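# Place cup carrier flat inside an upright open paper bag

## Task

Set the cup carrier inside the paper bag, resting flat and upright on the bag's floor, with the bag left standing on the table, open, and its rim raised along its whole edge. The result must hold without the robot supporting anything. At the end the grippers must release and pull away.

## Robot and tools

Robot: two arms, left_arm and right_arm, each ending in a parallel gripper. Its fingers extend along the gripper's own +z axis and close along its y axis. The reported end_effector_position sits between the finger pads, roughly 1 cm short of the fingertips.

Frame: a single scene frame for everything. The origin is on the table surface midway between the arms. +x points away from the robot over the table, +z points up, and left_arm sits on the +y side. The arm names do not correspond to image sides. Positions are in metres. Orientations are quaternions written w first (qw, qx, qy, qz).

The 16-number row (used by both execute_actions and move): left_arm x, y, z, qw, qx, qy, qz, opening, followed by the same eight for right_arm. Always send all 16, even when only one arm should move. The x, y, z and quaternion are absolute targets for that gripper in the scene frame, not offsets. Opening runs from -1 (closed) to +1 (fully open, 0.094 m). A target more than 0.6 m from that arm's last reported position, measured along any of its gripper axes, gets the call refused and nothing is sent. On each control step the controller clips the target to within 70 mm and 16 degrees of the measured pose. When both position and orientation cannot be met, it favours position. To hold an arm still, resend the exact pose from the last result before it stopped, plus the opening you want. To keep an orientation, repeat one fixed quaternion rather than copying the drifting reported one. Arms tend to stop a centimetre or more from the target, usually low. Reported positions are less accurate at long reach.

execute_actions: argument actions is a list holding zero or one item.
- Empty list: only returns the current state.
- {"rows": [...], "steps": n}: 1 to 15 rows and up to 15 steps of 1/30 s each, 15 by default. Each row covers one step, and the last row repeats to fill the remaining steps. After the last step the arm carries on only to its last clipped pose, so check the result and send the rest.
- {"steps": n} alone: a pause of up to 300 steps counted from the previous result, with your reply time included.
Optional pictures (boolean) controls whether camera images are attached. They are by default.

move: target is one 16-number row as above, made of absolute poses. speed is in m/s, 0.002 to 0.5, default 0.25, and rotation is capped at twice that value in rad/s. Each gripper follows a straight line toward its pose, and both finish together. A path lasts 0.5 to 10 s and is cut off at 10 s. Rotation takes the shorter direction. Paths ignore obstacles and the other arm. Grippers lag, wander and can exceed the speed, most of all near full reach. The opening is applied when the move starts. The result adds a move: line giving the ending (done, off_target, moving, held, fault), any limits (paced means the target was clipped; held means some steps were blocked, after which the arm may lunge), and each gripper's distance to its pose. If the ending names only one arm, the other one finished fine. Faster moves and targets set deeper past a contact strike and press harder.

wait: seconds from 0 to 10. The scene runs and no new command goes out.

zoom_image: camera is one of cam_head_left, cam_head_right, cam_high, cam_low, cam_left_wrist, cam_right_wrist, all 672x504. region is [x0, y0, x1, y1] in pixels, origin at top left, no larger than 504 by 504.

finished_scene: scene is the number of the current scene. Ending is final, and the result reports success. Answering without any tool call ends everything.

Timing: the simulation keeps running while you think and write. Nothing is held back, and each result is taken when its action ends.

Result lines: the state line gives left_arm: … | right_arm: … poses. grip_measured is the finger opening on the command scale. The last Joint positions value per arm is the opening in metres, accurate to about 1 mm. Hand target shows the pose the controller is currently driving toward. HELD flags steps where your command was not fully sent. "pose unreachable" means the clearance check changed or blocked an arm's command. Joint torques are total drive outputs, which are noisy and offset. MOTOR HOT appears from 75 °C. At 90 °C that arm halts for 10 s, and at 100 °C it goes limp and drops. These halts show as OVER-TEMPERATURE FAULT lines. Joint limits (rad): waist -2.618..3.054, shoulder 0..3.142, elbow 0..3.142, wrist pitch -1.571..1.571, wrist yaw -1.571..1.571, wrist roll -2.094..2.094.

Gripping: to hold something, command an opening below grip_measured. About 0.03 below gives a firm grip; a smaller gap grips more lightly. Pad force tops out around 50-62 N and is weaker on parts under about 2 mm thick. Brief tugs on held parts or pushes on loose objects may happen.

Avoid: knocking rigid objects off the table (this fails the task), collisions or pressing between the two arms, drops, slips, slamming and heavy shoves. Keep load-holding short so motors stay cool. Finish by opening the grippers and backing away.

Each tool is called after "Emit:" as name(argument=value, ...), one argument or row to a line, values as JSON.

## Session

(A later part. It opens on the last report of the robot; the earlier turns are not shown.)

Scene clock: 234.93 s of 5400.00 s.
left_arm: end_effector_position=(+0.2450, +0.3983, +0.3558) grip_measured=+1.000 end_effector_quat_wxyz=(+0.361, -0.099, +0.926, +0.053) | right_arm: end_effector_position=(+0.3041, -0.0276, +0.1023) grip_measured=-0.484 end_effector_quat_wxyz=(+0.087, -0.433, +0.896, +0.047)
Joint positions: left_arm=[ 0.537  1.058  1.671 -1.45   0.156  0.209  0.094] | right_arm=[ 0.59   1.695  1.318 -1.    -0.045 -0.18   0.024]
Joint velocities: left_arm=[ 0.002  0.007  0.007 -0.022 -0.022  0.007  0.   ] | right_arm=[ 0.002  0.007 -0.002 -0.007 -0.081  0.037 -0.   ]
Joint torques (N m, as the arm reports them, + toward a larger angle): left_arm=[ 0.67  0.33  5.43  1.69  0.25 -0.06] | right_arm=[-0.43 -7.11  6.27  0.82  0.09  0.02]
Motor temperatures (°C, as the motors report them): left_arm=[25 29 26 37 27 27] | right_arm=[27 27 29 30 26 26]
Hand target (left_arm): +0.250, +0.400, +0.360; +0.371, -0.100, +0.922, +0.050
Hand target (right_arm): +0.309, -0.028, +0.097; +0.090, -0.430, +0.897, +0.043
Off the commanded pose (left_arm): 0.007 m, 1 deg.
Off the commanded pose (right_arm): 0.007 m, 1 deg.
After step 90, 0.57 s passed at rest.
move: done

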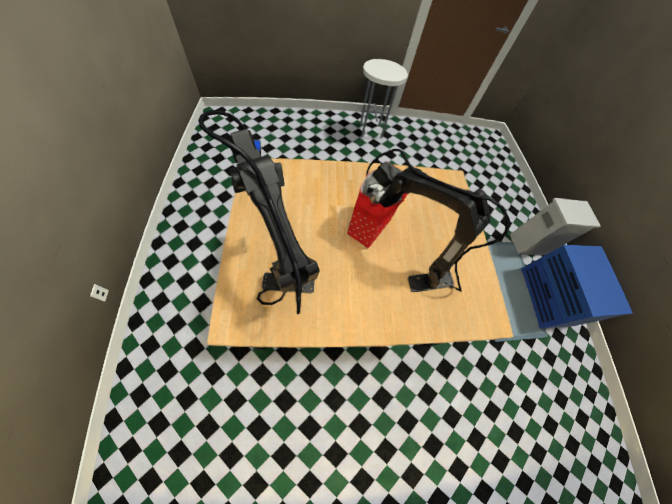

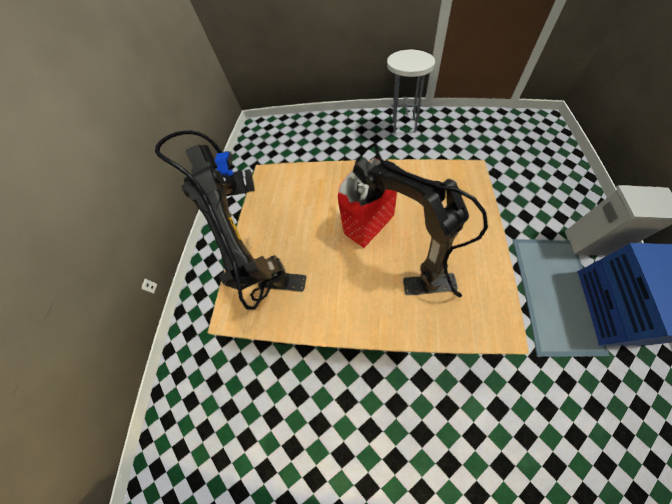

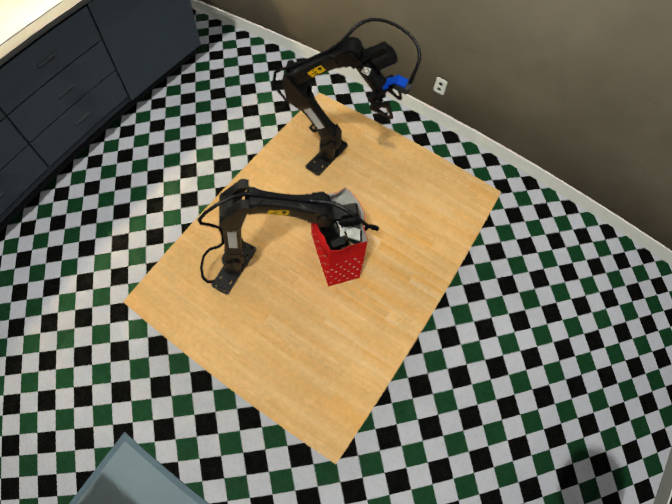

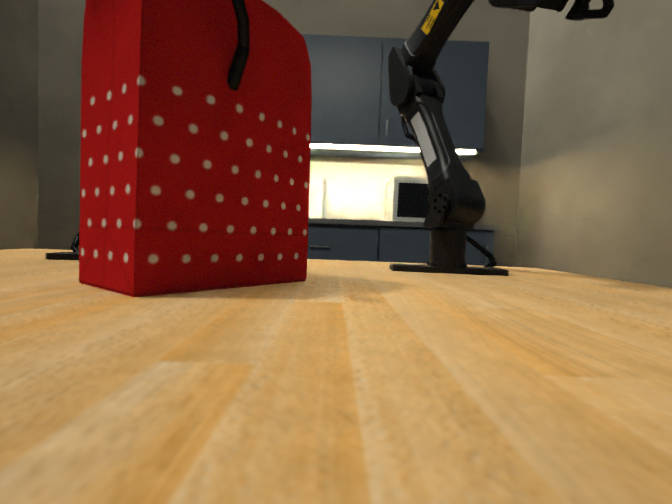

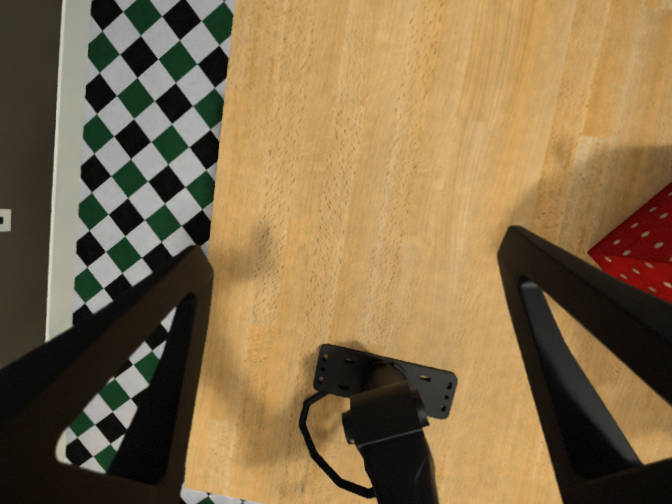

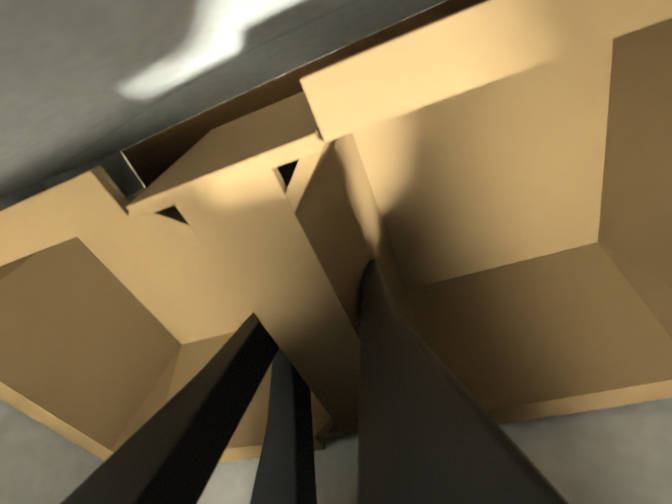

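Emit:
move(
  target=[0.25,0.40,0.36,0.37,-0.1,0.92,0.05,1,0.309,-0.028,0.078,0.075,-0.43,0.899,0.036,-0.51],
  speed=0.03,
)

Emit:
move(
  target=[0.25,0.40,0.36,0.37,-0.1,0.92,0.05,1,0.309,-0.028,0.078,0.075,-0.43,0.899,0.036,-0.1],
  speed=0.03,
)

Emit:
move(
  target=[0.25,0.40,0.36,0.37,-0.1,0.92,0.05,1,0.311,-0.026,0.2,0.16,-0.425,0.887,0.072,-0.1],
  speed=0.05,
)

Scene clock: 240.23 s of 5400.00 s.
left_arm: end_effector_position=(+0.2450, +0.3983, +0.3558) grip_measured=+1.000 end_effector_quat_wxyz=(+0.361, -0.099, +0.926, +0.053) | right_arm: end_effector_position=(+0.3048, -0.0280, +0.0834) grip_measured=-0.484 end_effector_quat_wxyz=(+0.071, -0.433, +0.897, +0.041)
Joint positions: left_arm=[ 0.537  1.058  1.671 -1.45   0.156  0.209  0.094] | right_arm=[ 0.59   1.738  1.297 -0.971 -0.041 -0.18   0.024]
Joint velocities: left_arm=[-0.012  0.002 -0.007 -0.007 -0.007 -0.037  0.   ] | right_arm=[-0.007  0.002 -0.007  0.007  0.022 -0.007 -0.   ]
Joint torques (N m, as the arm reports them, + toward a larger angle): left_arm=[ 0.69  0.34  5.39  1.67  0.24 -0.06] | right_arm=[-0.13 -7.51  6.06  0.75  0.11  0.05]
Motor temperatures (°C, as the motors report them): left_arm=[25 29 26 37 27 27] | right_arm=[27 27 29 30 26 26]
Hand target (left_arm): +0.250, +0.400, +0.360; +0.371, -0.100, +0.922, +0.050
Hand target (right_arm): +0.309, -0.028, +0.078; +0.075, -0.430, +0.899, +0.036
Off the commanded pose (left_arm): 0.007 m, 1 deg.
Off the commanded pose (right_arm): 0.007 m, 1 deg.
After step 90, 1.20 s passed at rest.
move: done

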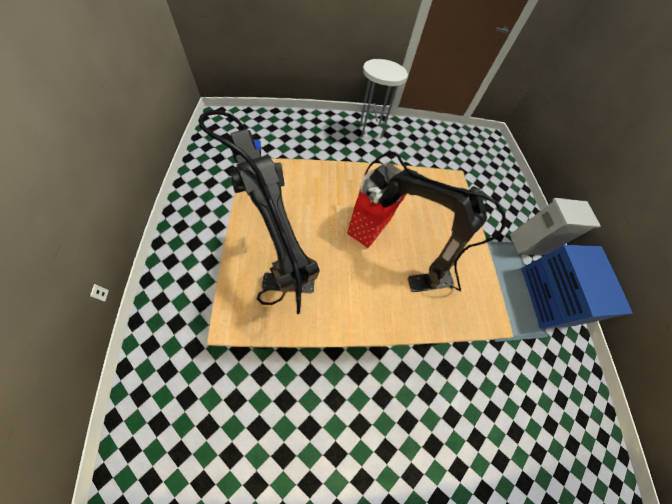

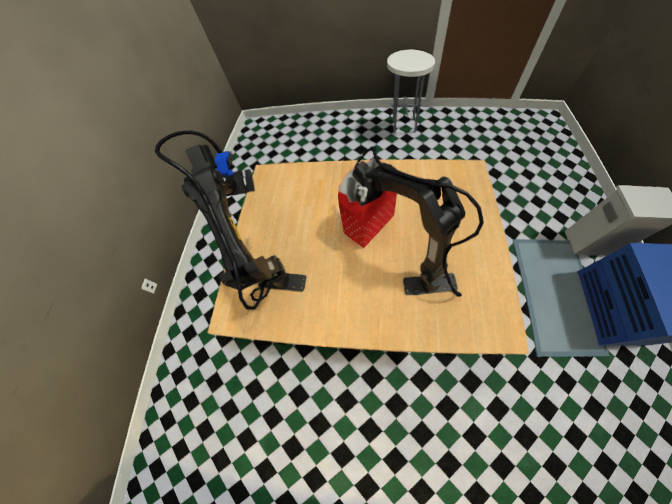

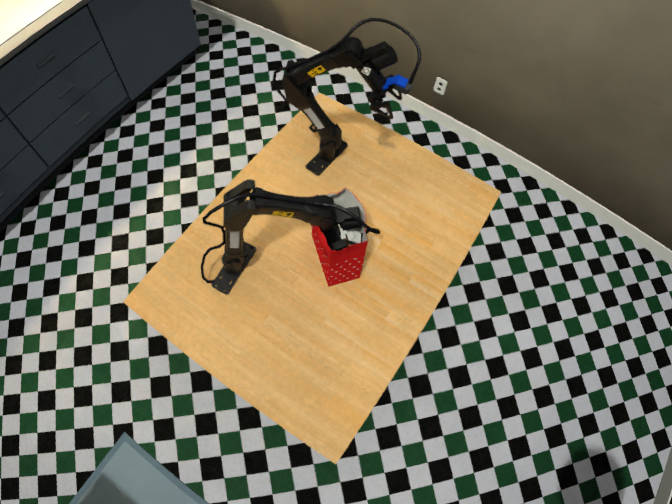

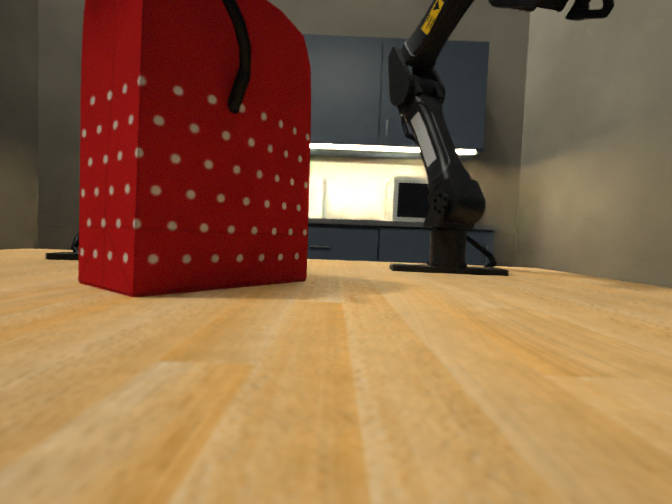

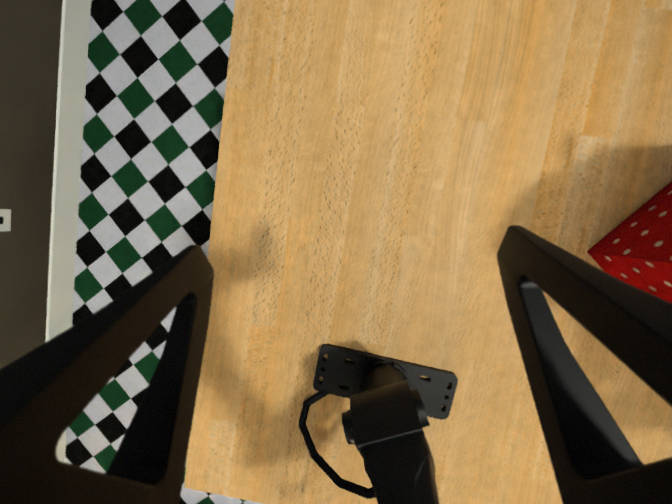

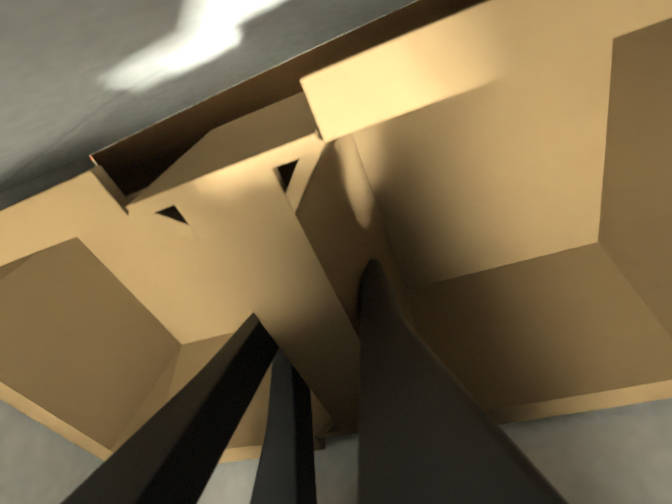

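Scene clock: 240.93 s of 5400.00 s.
left_arm: end_effector_position=(+0.2450, +0.3983, +0.3558) grip_measured=+1.000 end_effector_quat_wxyz=(+0.361, -0.099, +0.926, +0.053) | right_arm: end_effector_position=(+0.3056, -0.0277, +0.0836) grip_measured=-0.102 end_effector_quat_wxyz=(+0.073, -0.433, +0.897, +0.041)
Joint positions: left_arm=[ 0.537  1.058  1.671 -1.45   0.156  0.209  0.094] | right_arm=[ 0.59   1.738  1.297 -0.967 -0.04  -0.18   0.042]
Joint velocities: left_arm=[-0.012 -0.017 -0.007 -0.051 -0.022 -0.007  0.   ] | right_arm=[-0.007  0.002  0.007 -0.051  0.051  0.051 -0.001]
Joint torques (N m, as the arm reports them, + toward a larger angle): left_arm=[ 0.62  0.33  5.27  1.68  0.26 -0.05] | right_arm=[-0.16 -7.39  6.24  0.75  0.09  0.05]
Motor temperatures (°C, as the motors report them): left_arm=[25 29 26 37 27 27] | right_arm=[27 27 29 30 26 26]
Hand target (left_arm): +0.250, +0.400, +0.360; +0.371, -0.100, +0.922, +0.050
Hand target (right_arm): +0.309, -0.028, +0.078; +0.075, -0.430, +0.899, +0.036
Off the commanded pose (left_arm): 0.007 m, 1 deg.
Off the commanded pose (right_arm): 0.007 m, 1 deg.
move: done

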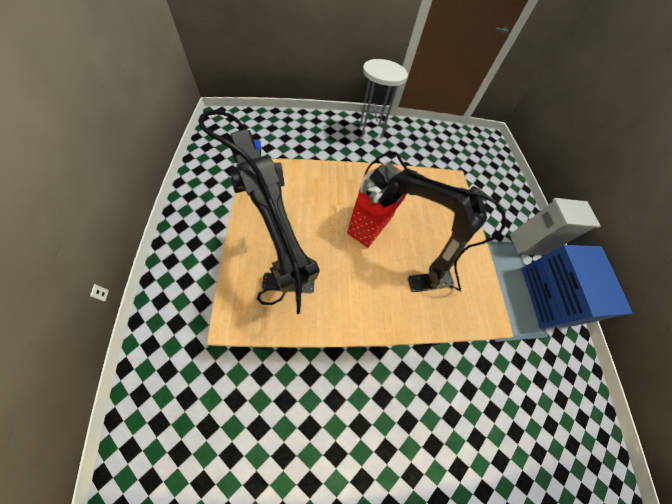

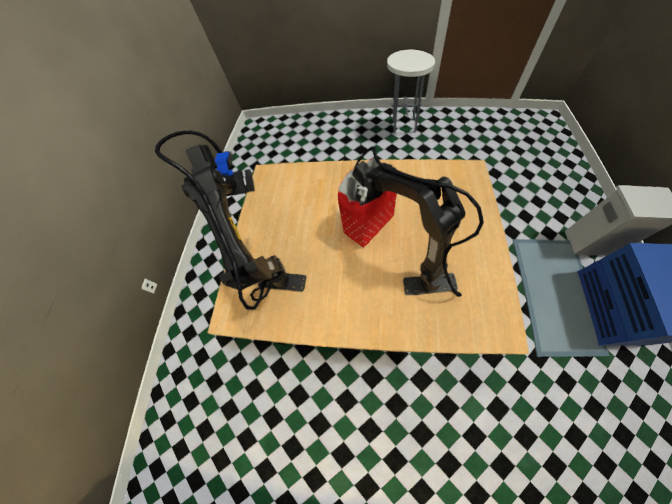

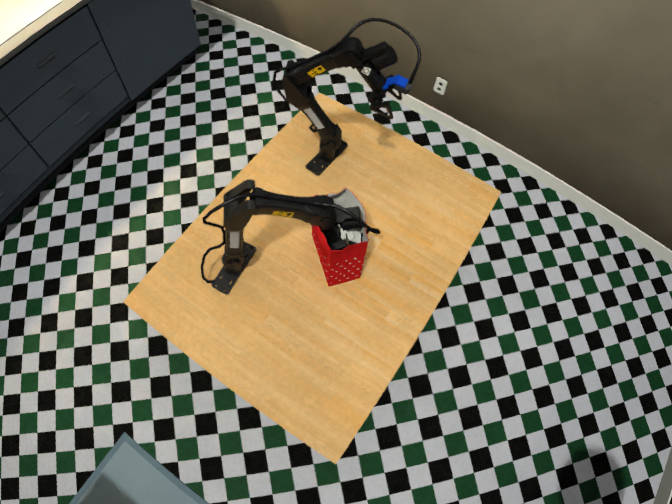

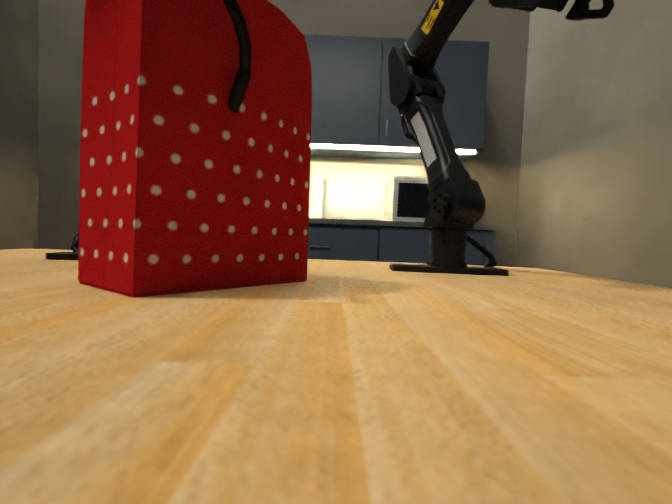

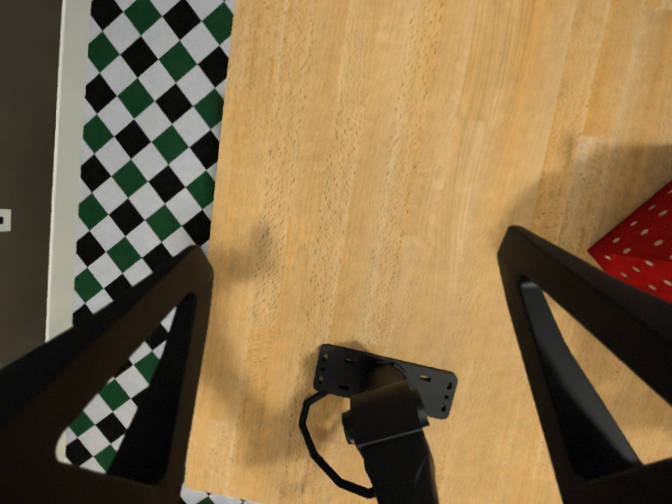

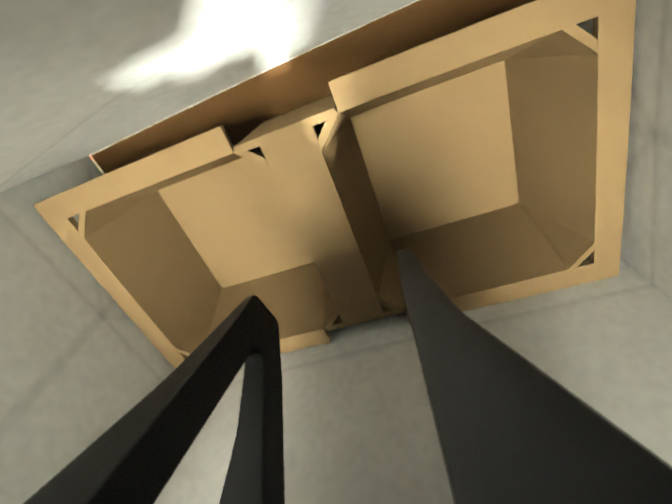

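Scene clock: 243.57 s of 5400.00 s.
left_arm: end_effector_position=(+0.2450, +0.3983, +0.3558) grip_measured=+1.000 end_effector_quat_wxyz=(+0.361, -0.099, +0.926, +0.053) | right_arm: end_effector_position=(+0.3096, -0.0216, +0.1826) grip_measured=-0.102 end_effector_quat_wxyz=(+0.142, -0.432, +0.888, +0.065)
Joint positions: left_arm=[ 0.537  1.058  1.671 -1.45   0.156  0.209  0.094] | right_arm=[ 0.59   1.621  1.527 -1.168 -0.051 -0.18   0.042]
Joint velocities: left_arm=[-0.002  0.017  0.007 -0.066  0.022 -0.007  0.   ] | right_arm=[ 0.017 -0.017 -0.012 -0.051 -0.022  0.022 -0.   ]
Joint torques (N m, as the arm reports them, + toward a larger angle): left_arm=[ 0.55  0.22  5.39  1.67  0.24 -0.05] | right_arm=[-1.46 -9.73 10.1   0.69 -0.15 -0.06]
Motor temperatures (°C, as the motors report them): left_arm=[25 29 26 37 27 27] | right_arm=[27 27 29 29 26 26]
Hand target (left_arm): +0.250, +0.400, +0.360; +0.371, -0.100, +0.922, +0.050
Hand target (right_arm): +0.312, -0.025, +0.199; +0.160, -0.427, +0.887, +0.073
Off the commanded pose (left_arm): 0.007 m, 1 deg.
Off the commanded pose (right_arm): 0.018 m, 2 deg.
move: off_target (right_arm)

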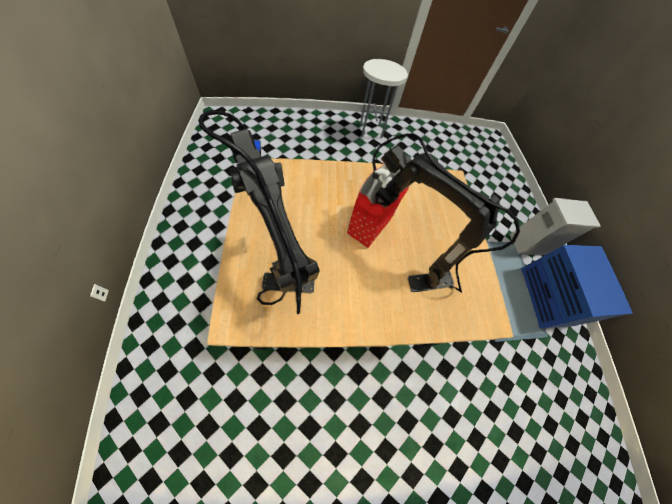

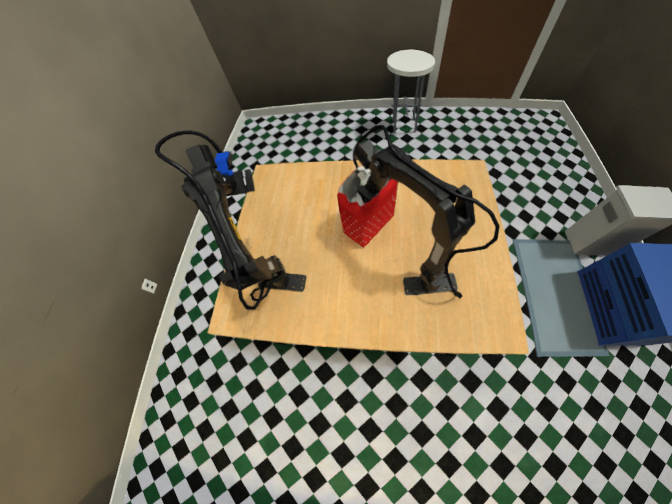

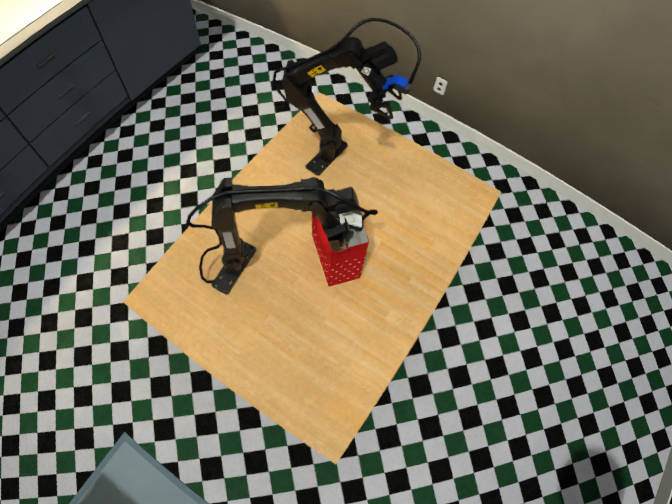

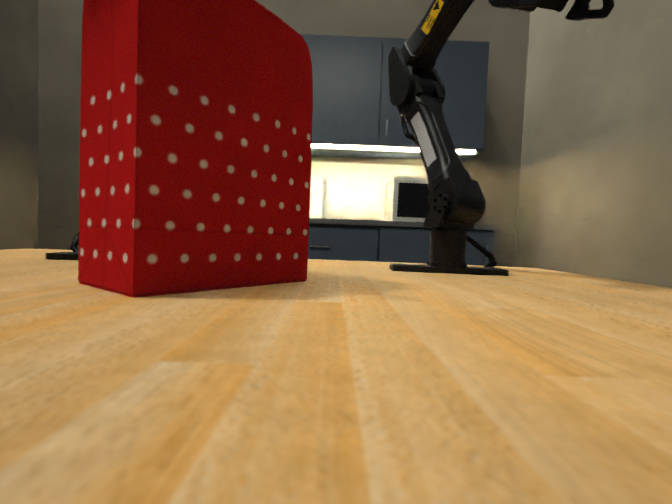

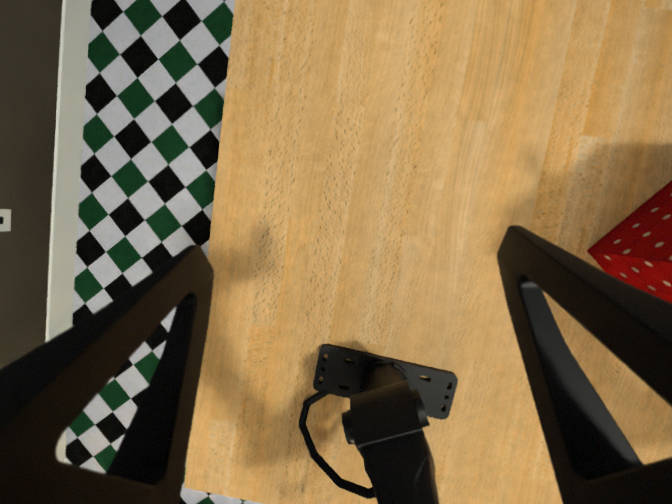

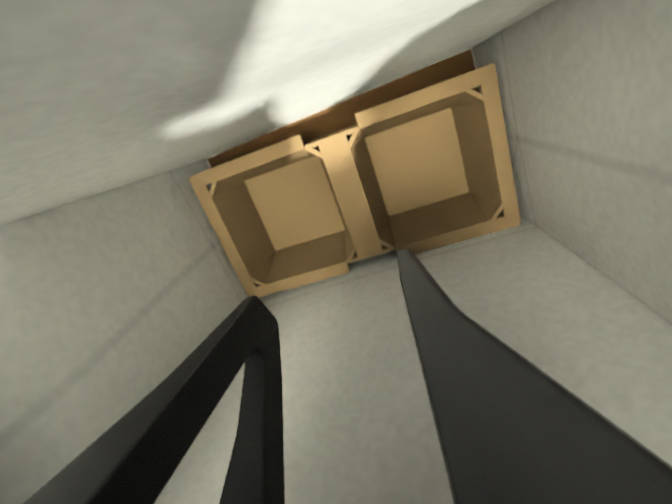

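Emit:
move(
  target=[0.25,0.40,0.36,0.37,-0.1,0.92,0.05,1,0.315,-0.022,0.40,0.34,-0.392,0.84,0.158,-0.1],
  speed=0.08,
)

Emit:
move(
  target=[0.25,0.40,0.36,0.37,-0.1,0.92,0.05,1,0.31,-0.42,0.385,0.34,0.12,0.93,-0.045,-0.1],
)

Emit:
zoom_image(
  camera="cam_high",
  region=[270,160,410,300],
)

Emit:
zoom_image(
  camera="cam_head_right",
  region=[310,130,440,260],
)

Scene clock: 250.17 s of 5400.00 s.
left_arm: end_effector_position=(+0.2450, +0.3983, +0.3558) grip_measured=+1.000 end_effector_quat_wxyz=(+0.361, -0.099, +0.926, +0.053) | right_arm: end_effector_position=(+0.3155, -0.0185, +0.3975) grip_measured=-0.102 end_effector_quat_wxyz=(+0.339, -0.401, +0.837, +0.156)
Joint positions: left_arm=[ 0.537  1.058  1.671 -1.45   0.156  0.209  0.094] | right_arm=[ 0.54   1.63   2.275 -1.463 -0.147 -0.169  0.042]
Joint velocities: left_arm=[ 0.002 -0.002  0.002  0.022 -0.022 -0.037  0.   ] | right_arm=[ 0.007  0.002  0.002 -0.066  0.037 -0.022 -0.   ]
Joint torques (N m, as the arm reports them, + toward a larger angle): left_arm=[ 0.67  0.29  5.38  1.7   0.23 -0.06] | right_arm=[-1.08 -4.52  8.15  1.42 -0.18  0.04]
Motor temperatures (°C, as the motors report them): left_arm=[25 29 26 37 27 27] | right_arm=[27 27 29 29 26 26]
Hand target (left_arm): +0.250, +0.400, +0.360; +0.371, -0.100, +0.922, +0.050
Hand target (right_arm): +0.318, -0.020, +0.400; +0.340, -0.395, +0.838, +0.160
Off the commanded pose (left_arm): 0.007 m, 1 deg.
Off the commanded pose (right_arm): 0.004 m, 1 deg.
After step 90, 0.13 s passed at rest.
move: done

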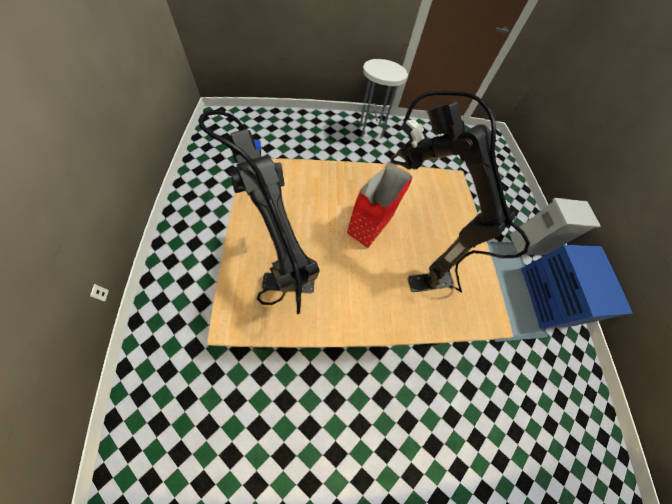

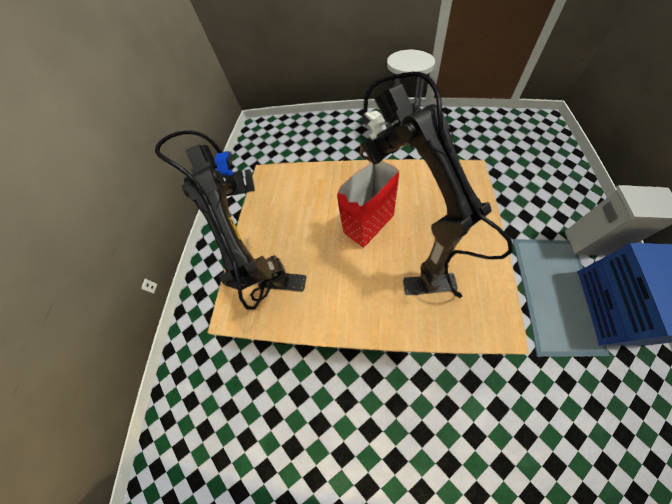

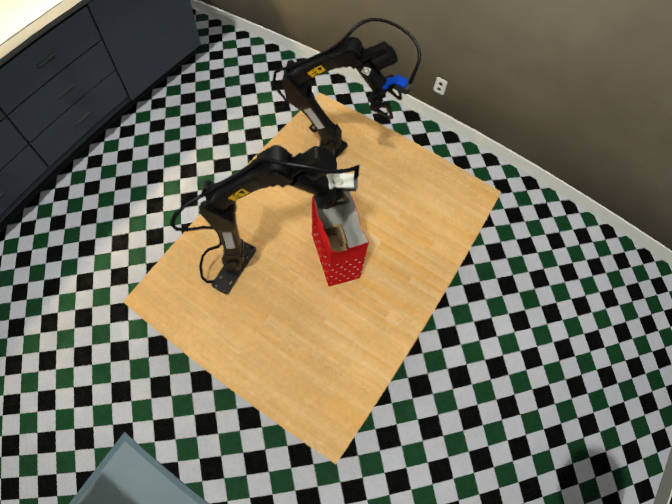

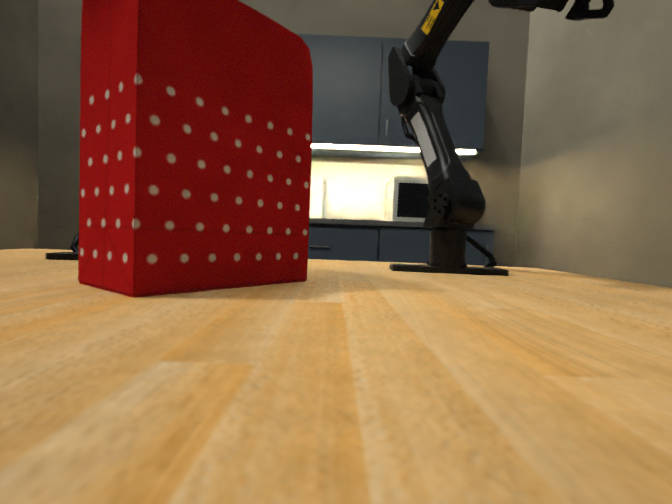

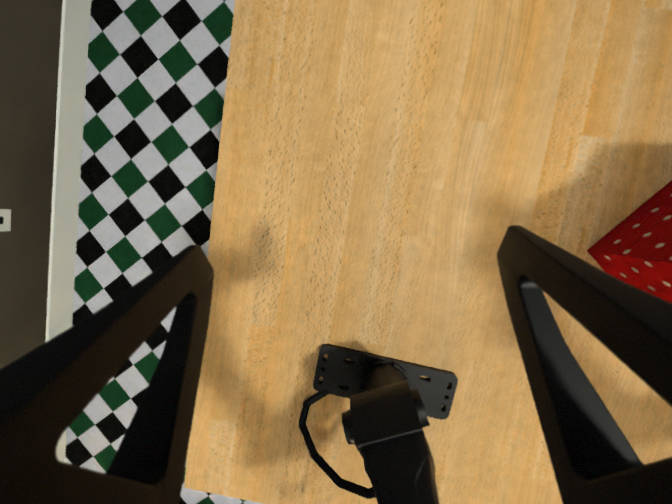

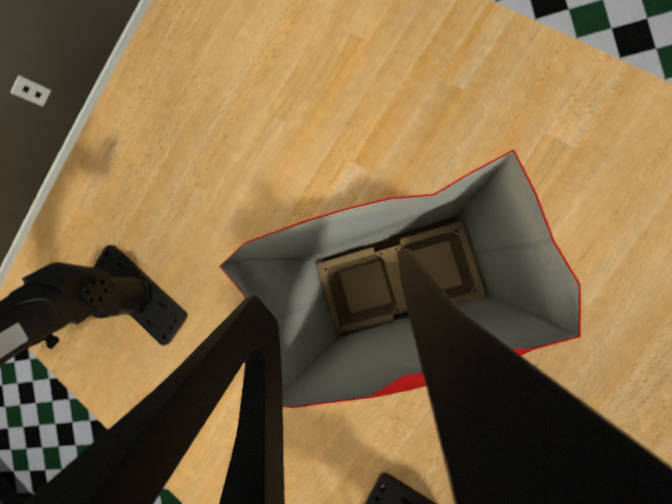

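Scene clock: 252.83 s of 5400.00 s.
left_arm: end_effector_position=(+0.2450, +0.3983, +0.3558) grip_measured=+1.000 end_effector_quat_wxyz=(+0.361, -0.099, +0.926, +0.053) | right_arm: end_effector_position=(+0.3133, -0.4193, +0.3793) grip_measured=-0.102 end_effector_quat_wxyz=(+0.340, +0.126, +0.932, -0.029)
Joint positions: left_arm=[ 0.537  1.058  1.671 -1.45   0.156  0.209  0.094] | right_arm=[-0.827  1.482  2.102 -1.553 -0.301 -0.331  0.042]
Joint velocities: left_arm=[ 0.012 -0.002  0.002 -0.022 -0.037 -0.037  0.   ] | right_arm=[-0.012  0.007  0.012  0.007  0.022  0.051  0.   ]
Joint torques (N m, as the arm reports them, + toward a larger angle): left_arm=[ 0.59  0.32  5.4   1.69  0.25 -0.04] | right_arm=[-0.93 -3.39  8.01  1.39 -0.24 -0.05]
Motor temperatures (°C, as the motors report them): left_arm=[25 29 26 37 27 27] | right_arm=[27 27 29 30 26 26]
Hand target (left_arm): +0.250, +0.400, +0.360; +0.371, -0.100, +0.922, +0.050
Hand target (right_arm): +0.315, -0.423, +0.386; +0.350, +0.125, +0.928, -0.033
Off the commanded pose (left_arm): 0.007 m, 1 deg.
Off the commanded pose (right_arm): 0.007 m, 2 deg.
move: done

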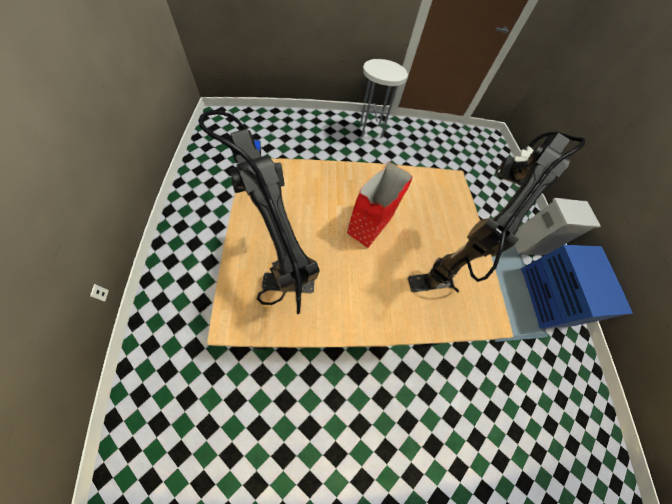

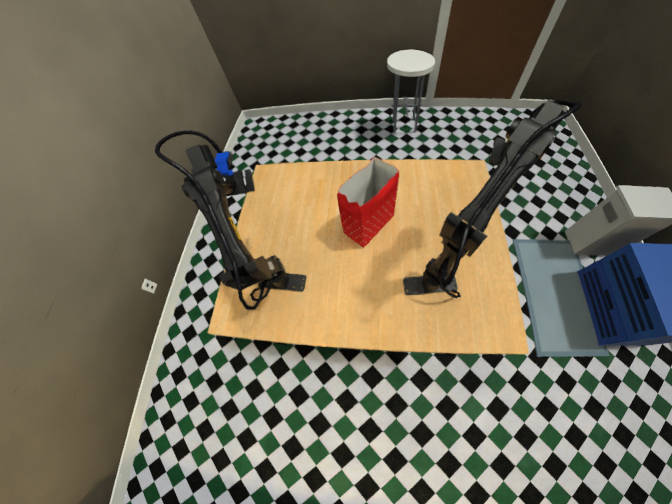

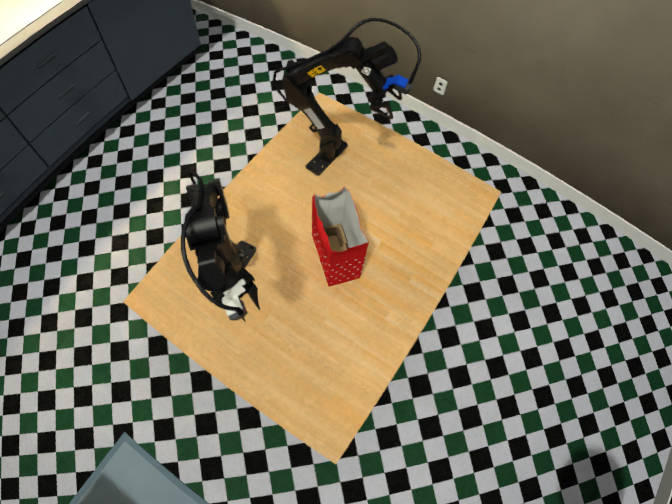

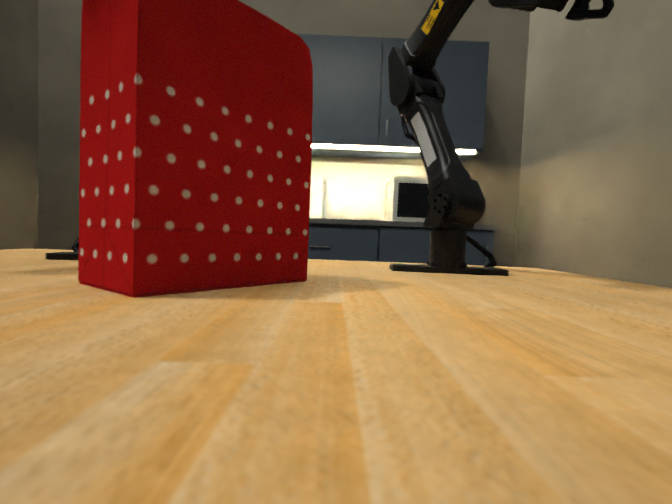

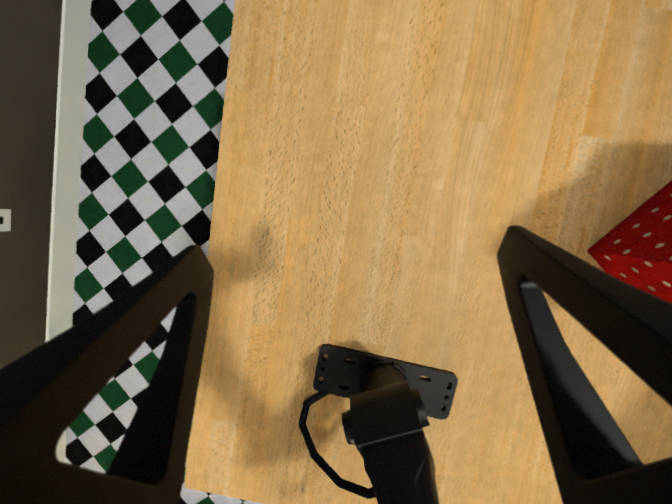

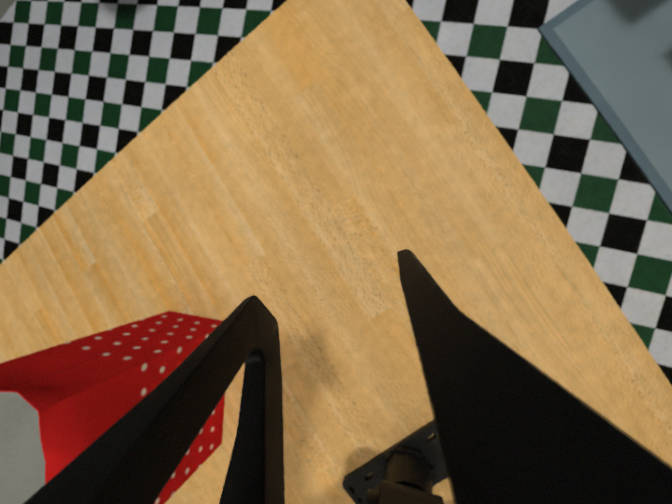

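Region (270, 160, 410, 300) of cam_high's 672x504 image, scaled by 3.600, with more detail than that image has.

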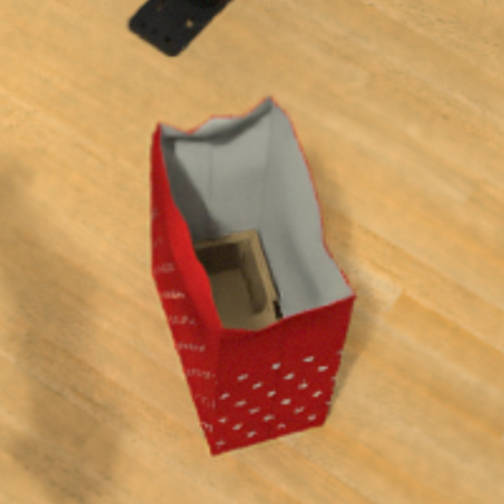

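Region (310, 130, 440, 260) of cam_head_right's 672x504 image, scaled by 3.877, with more detail than that image has.

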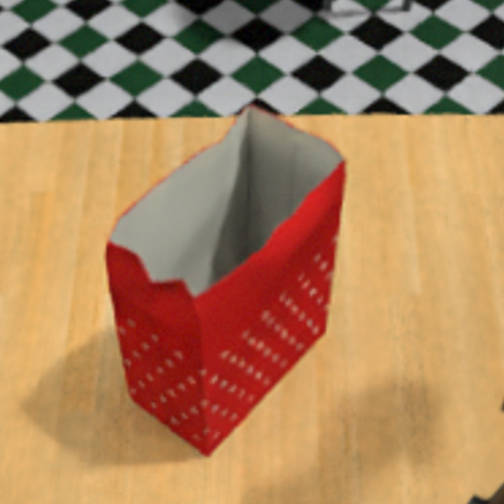

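The carrier lies flat on the bottom and the rim is upright, with only slight waviness.

Emit:
finished_scene(
  scene=2,
)

The scene is finished: the task was done.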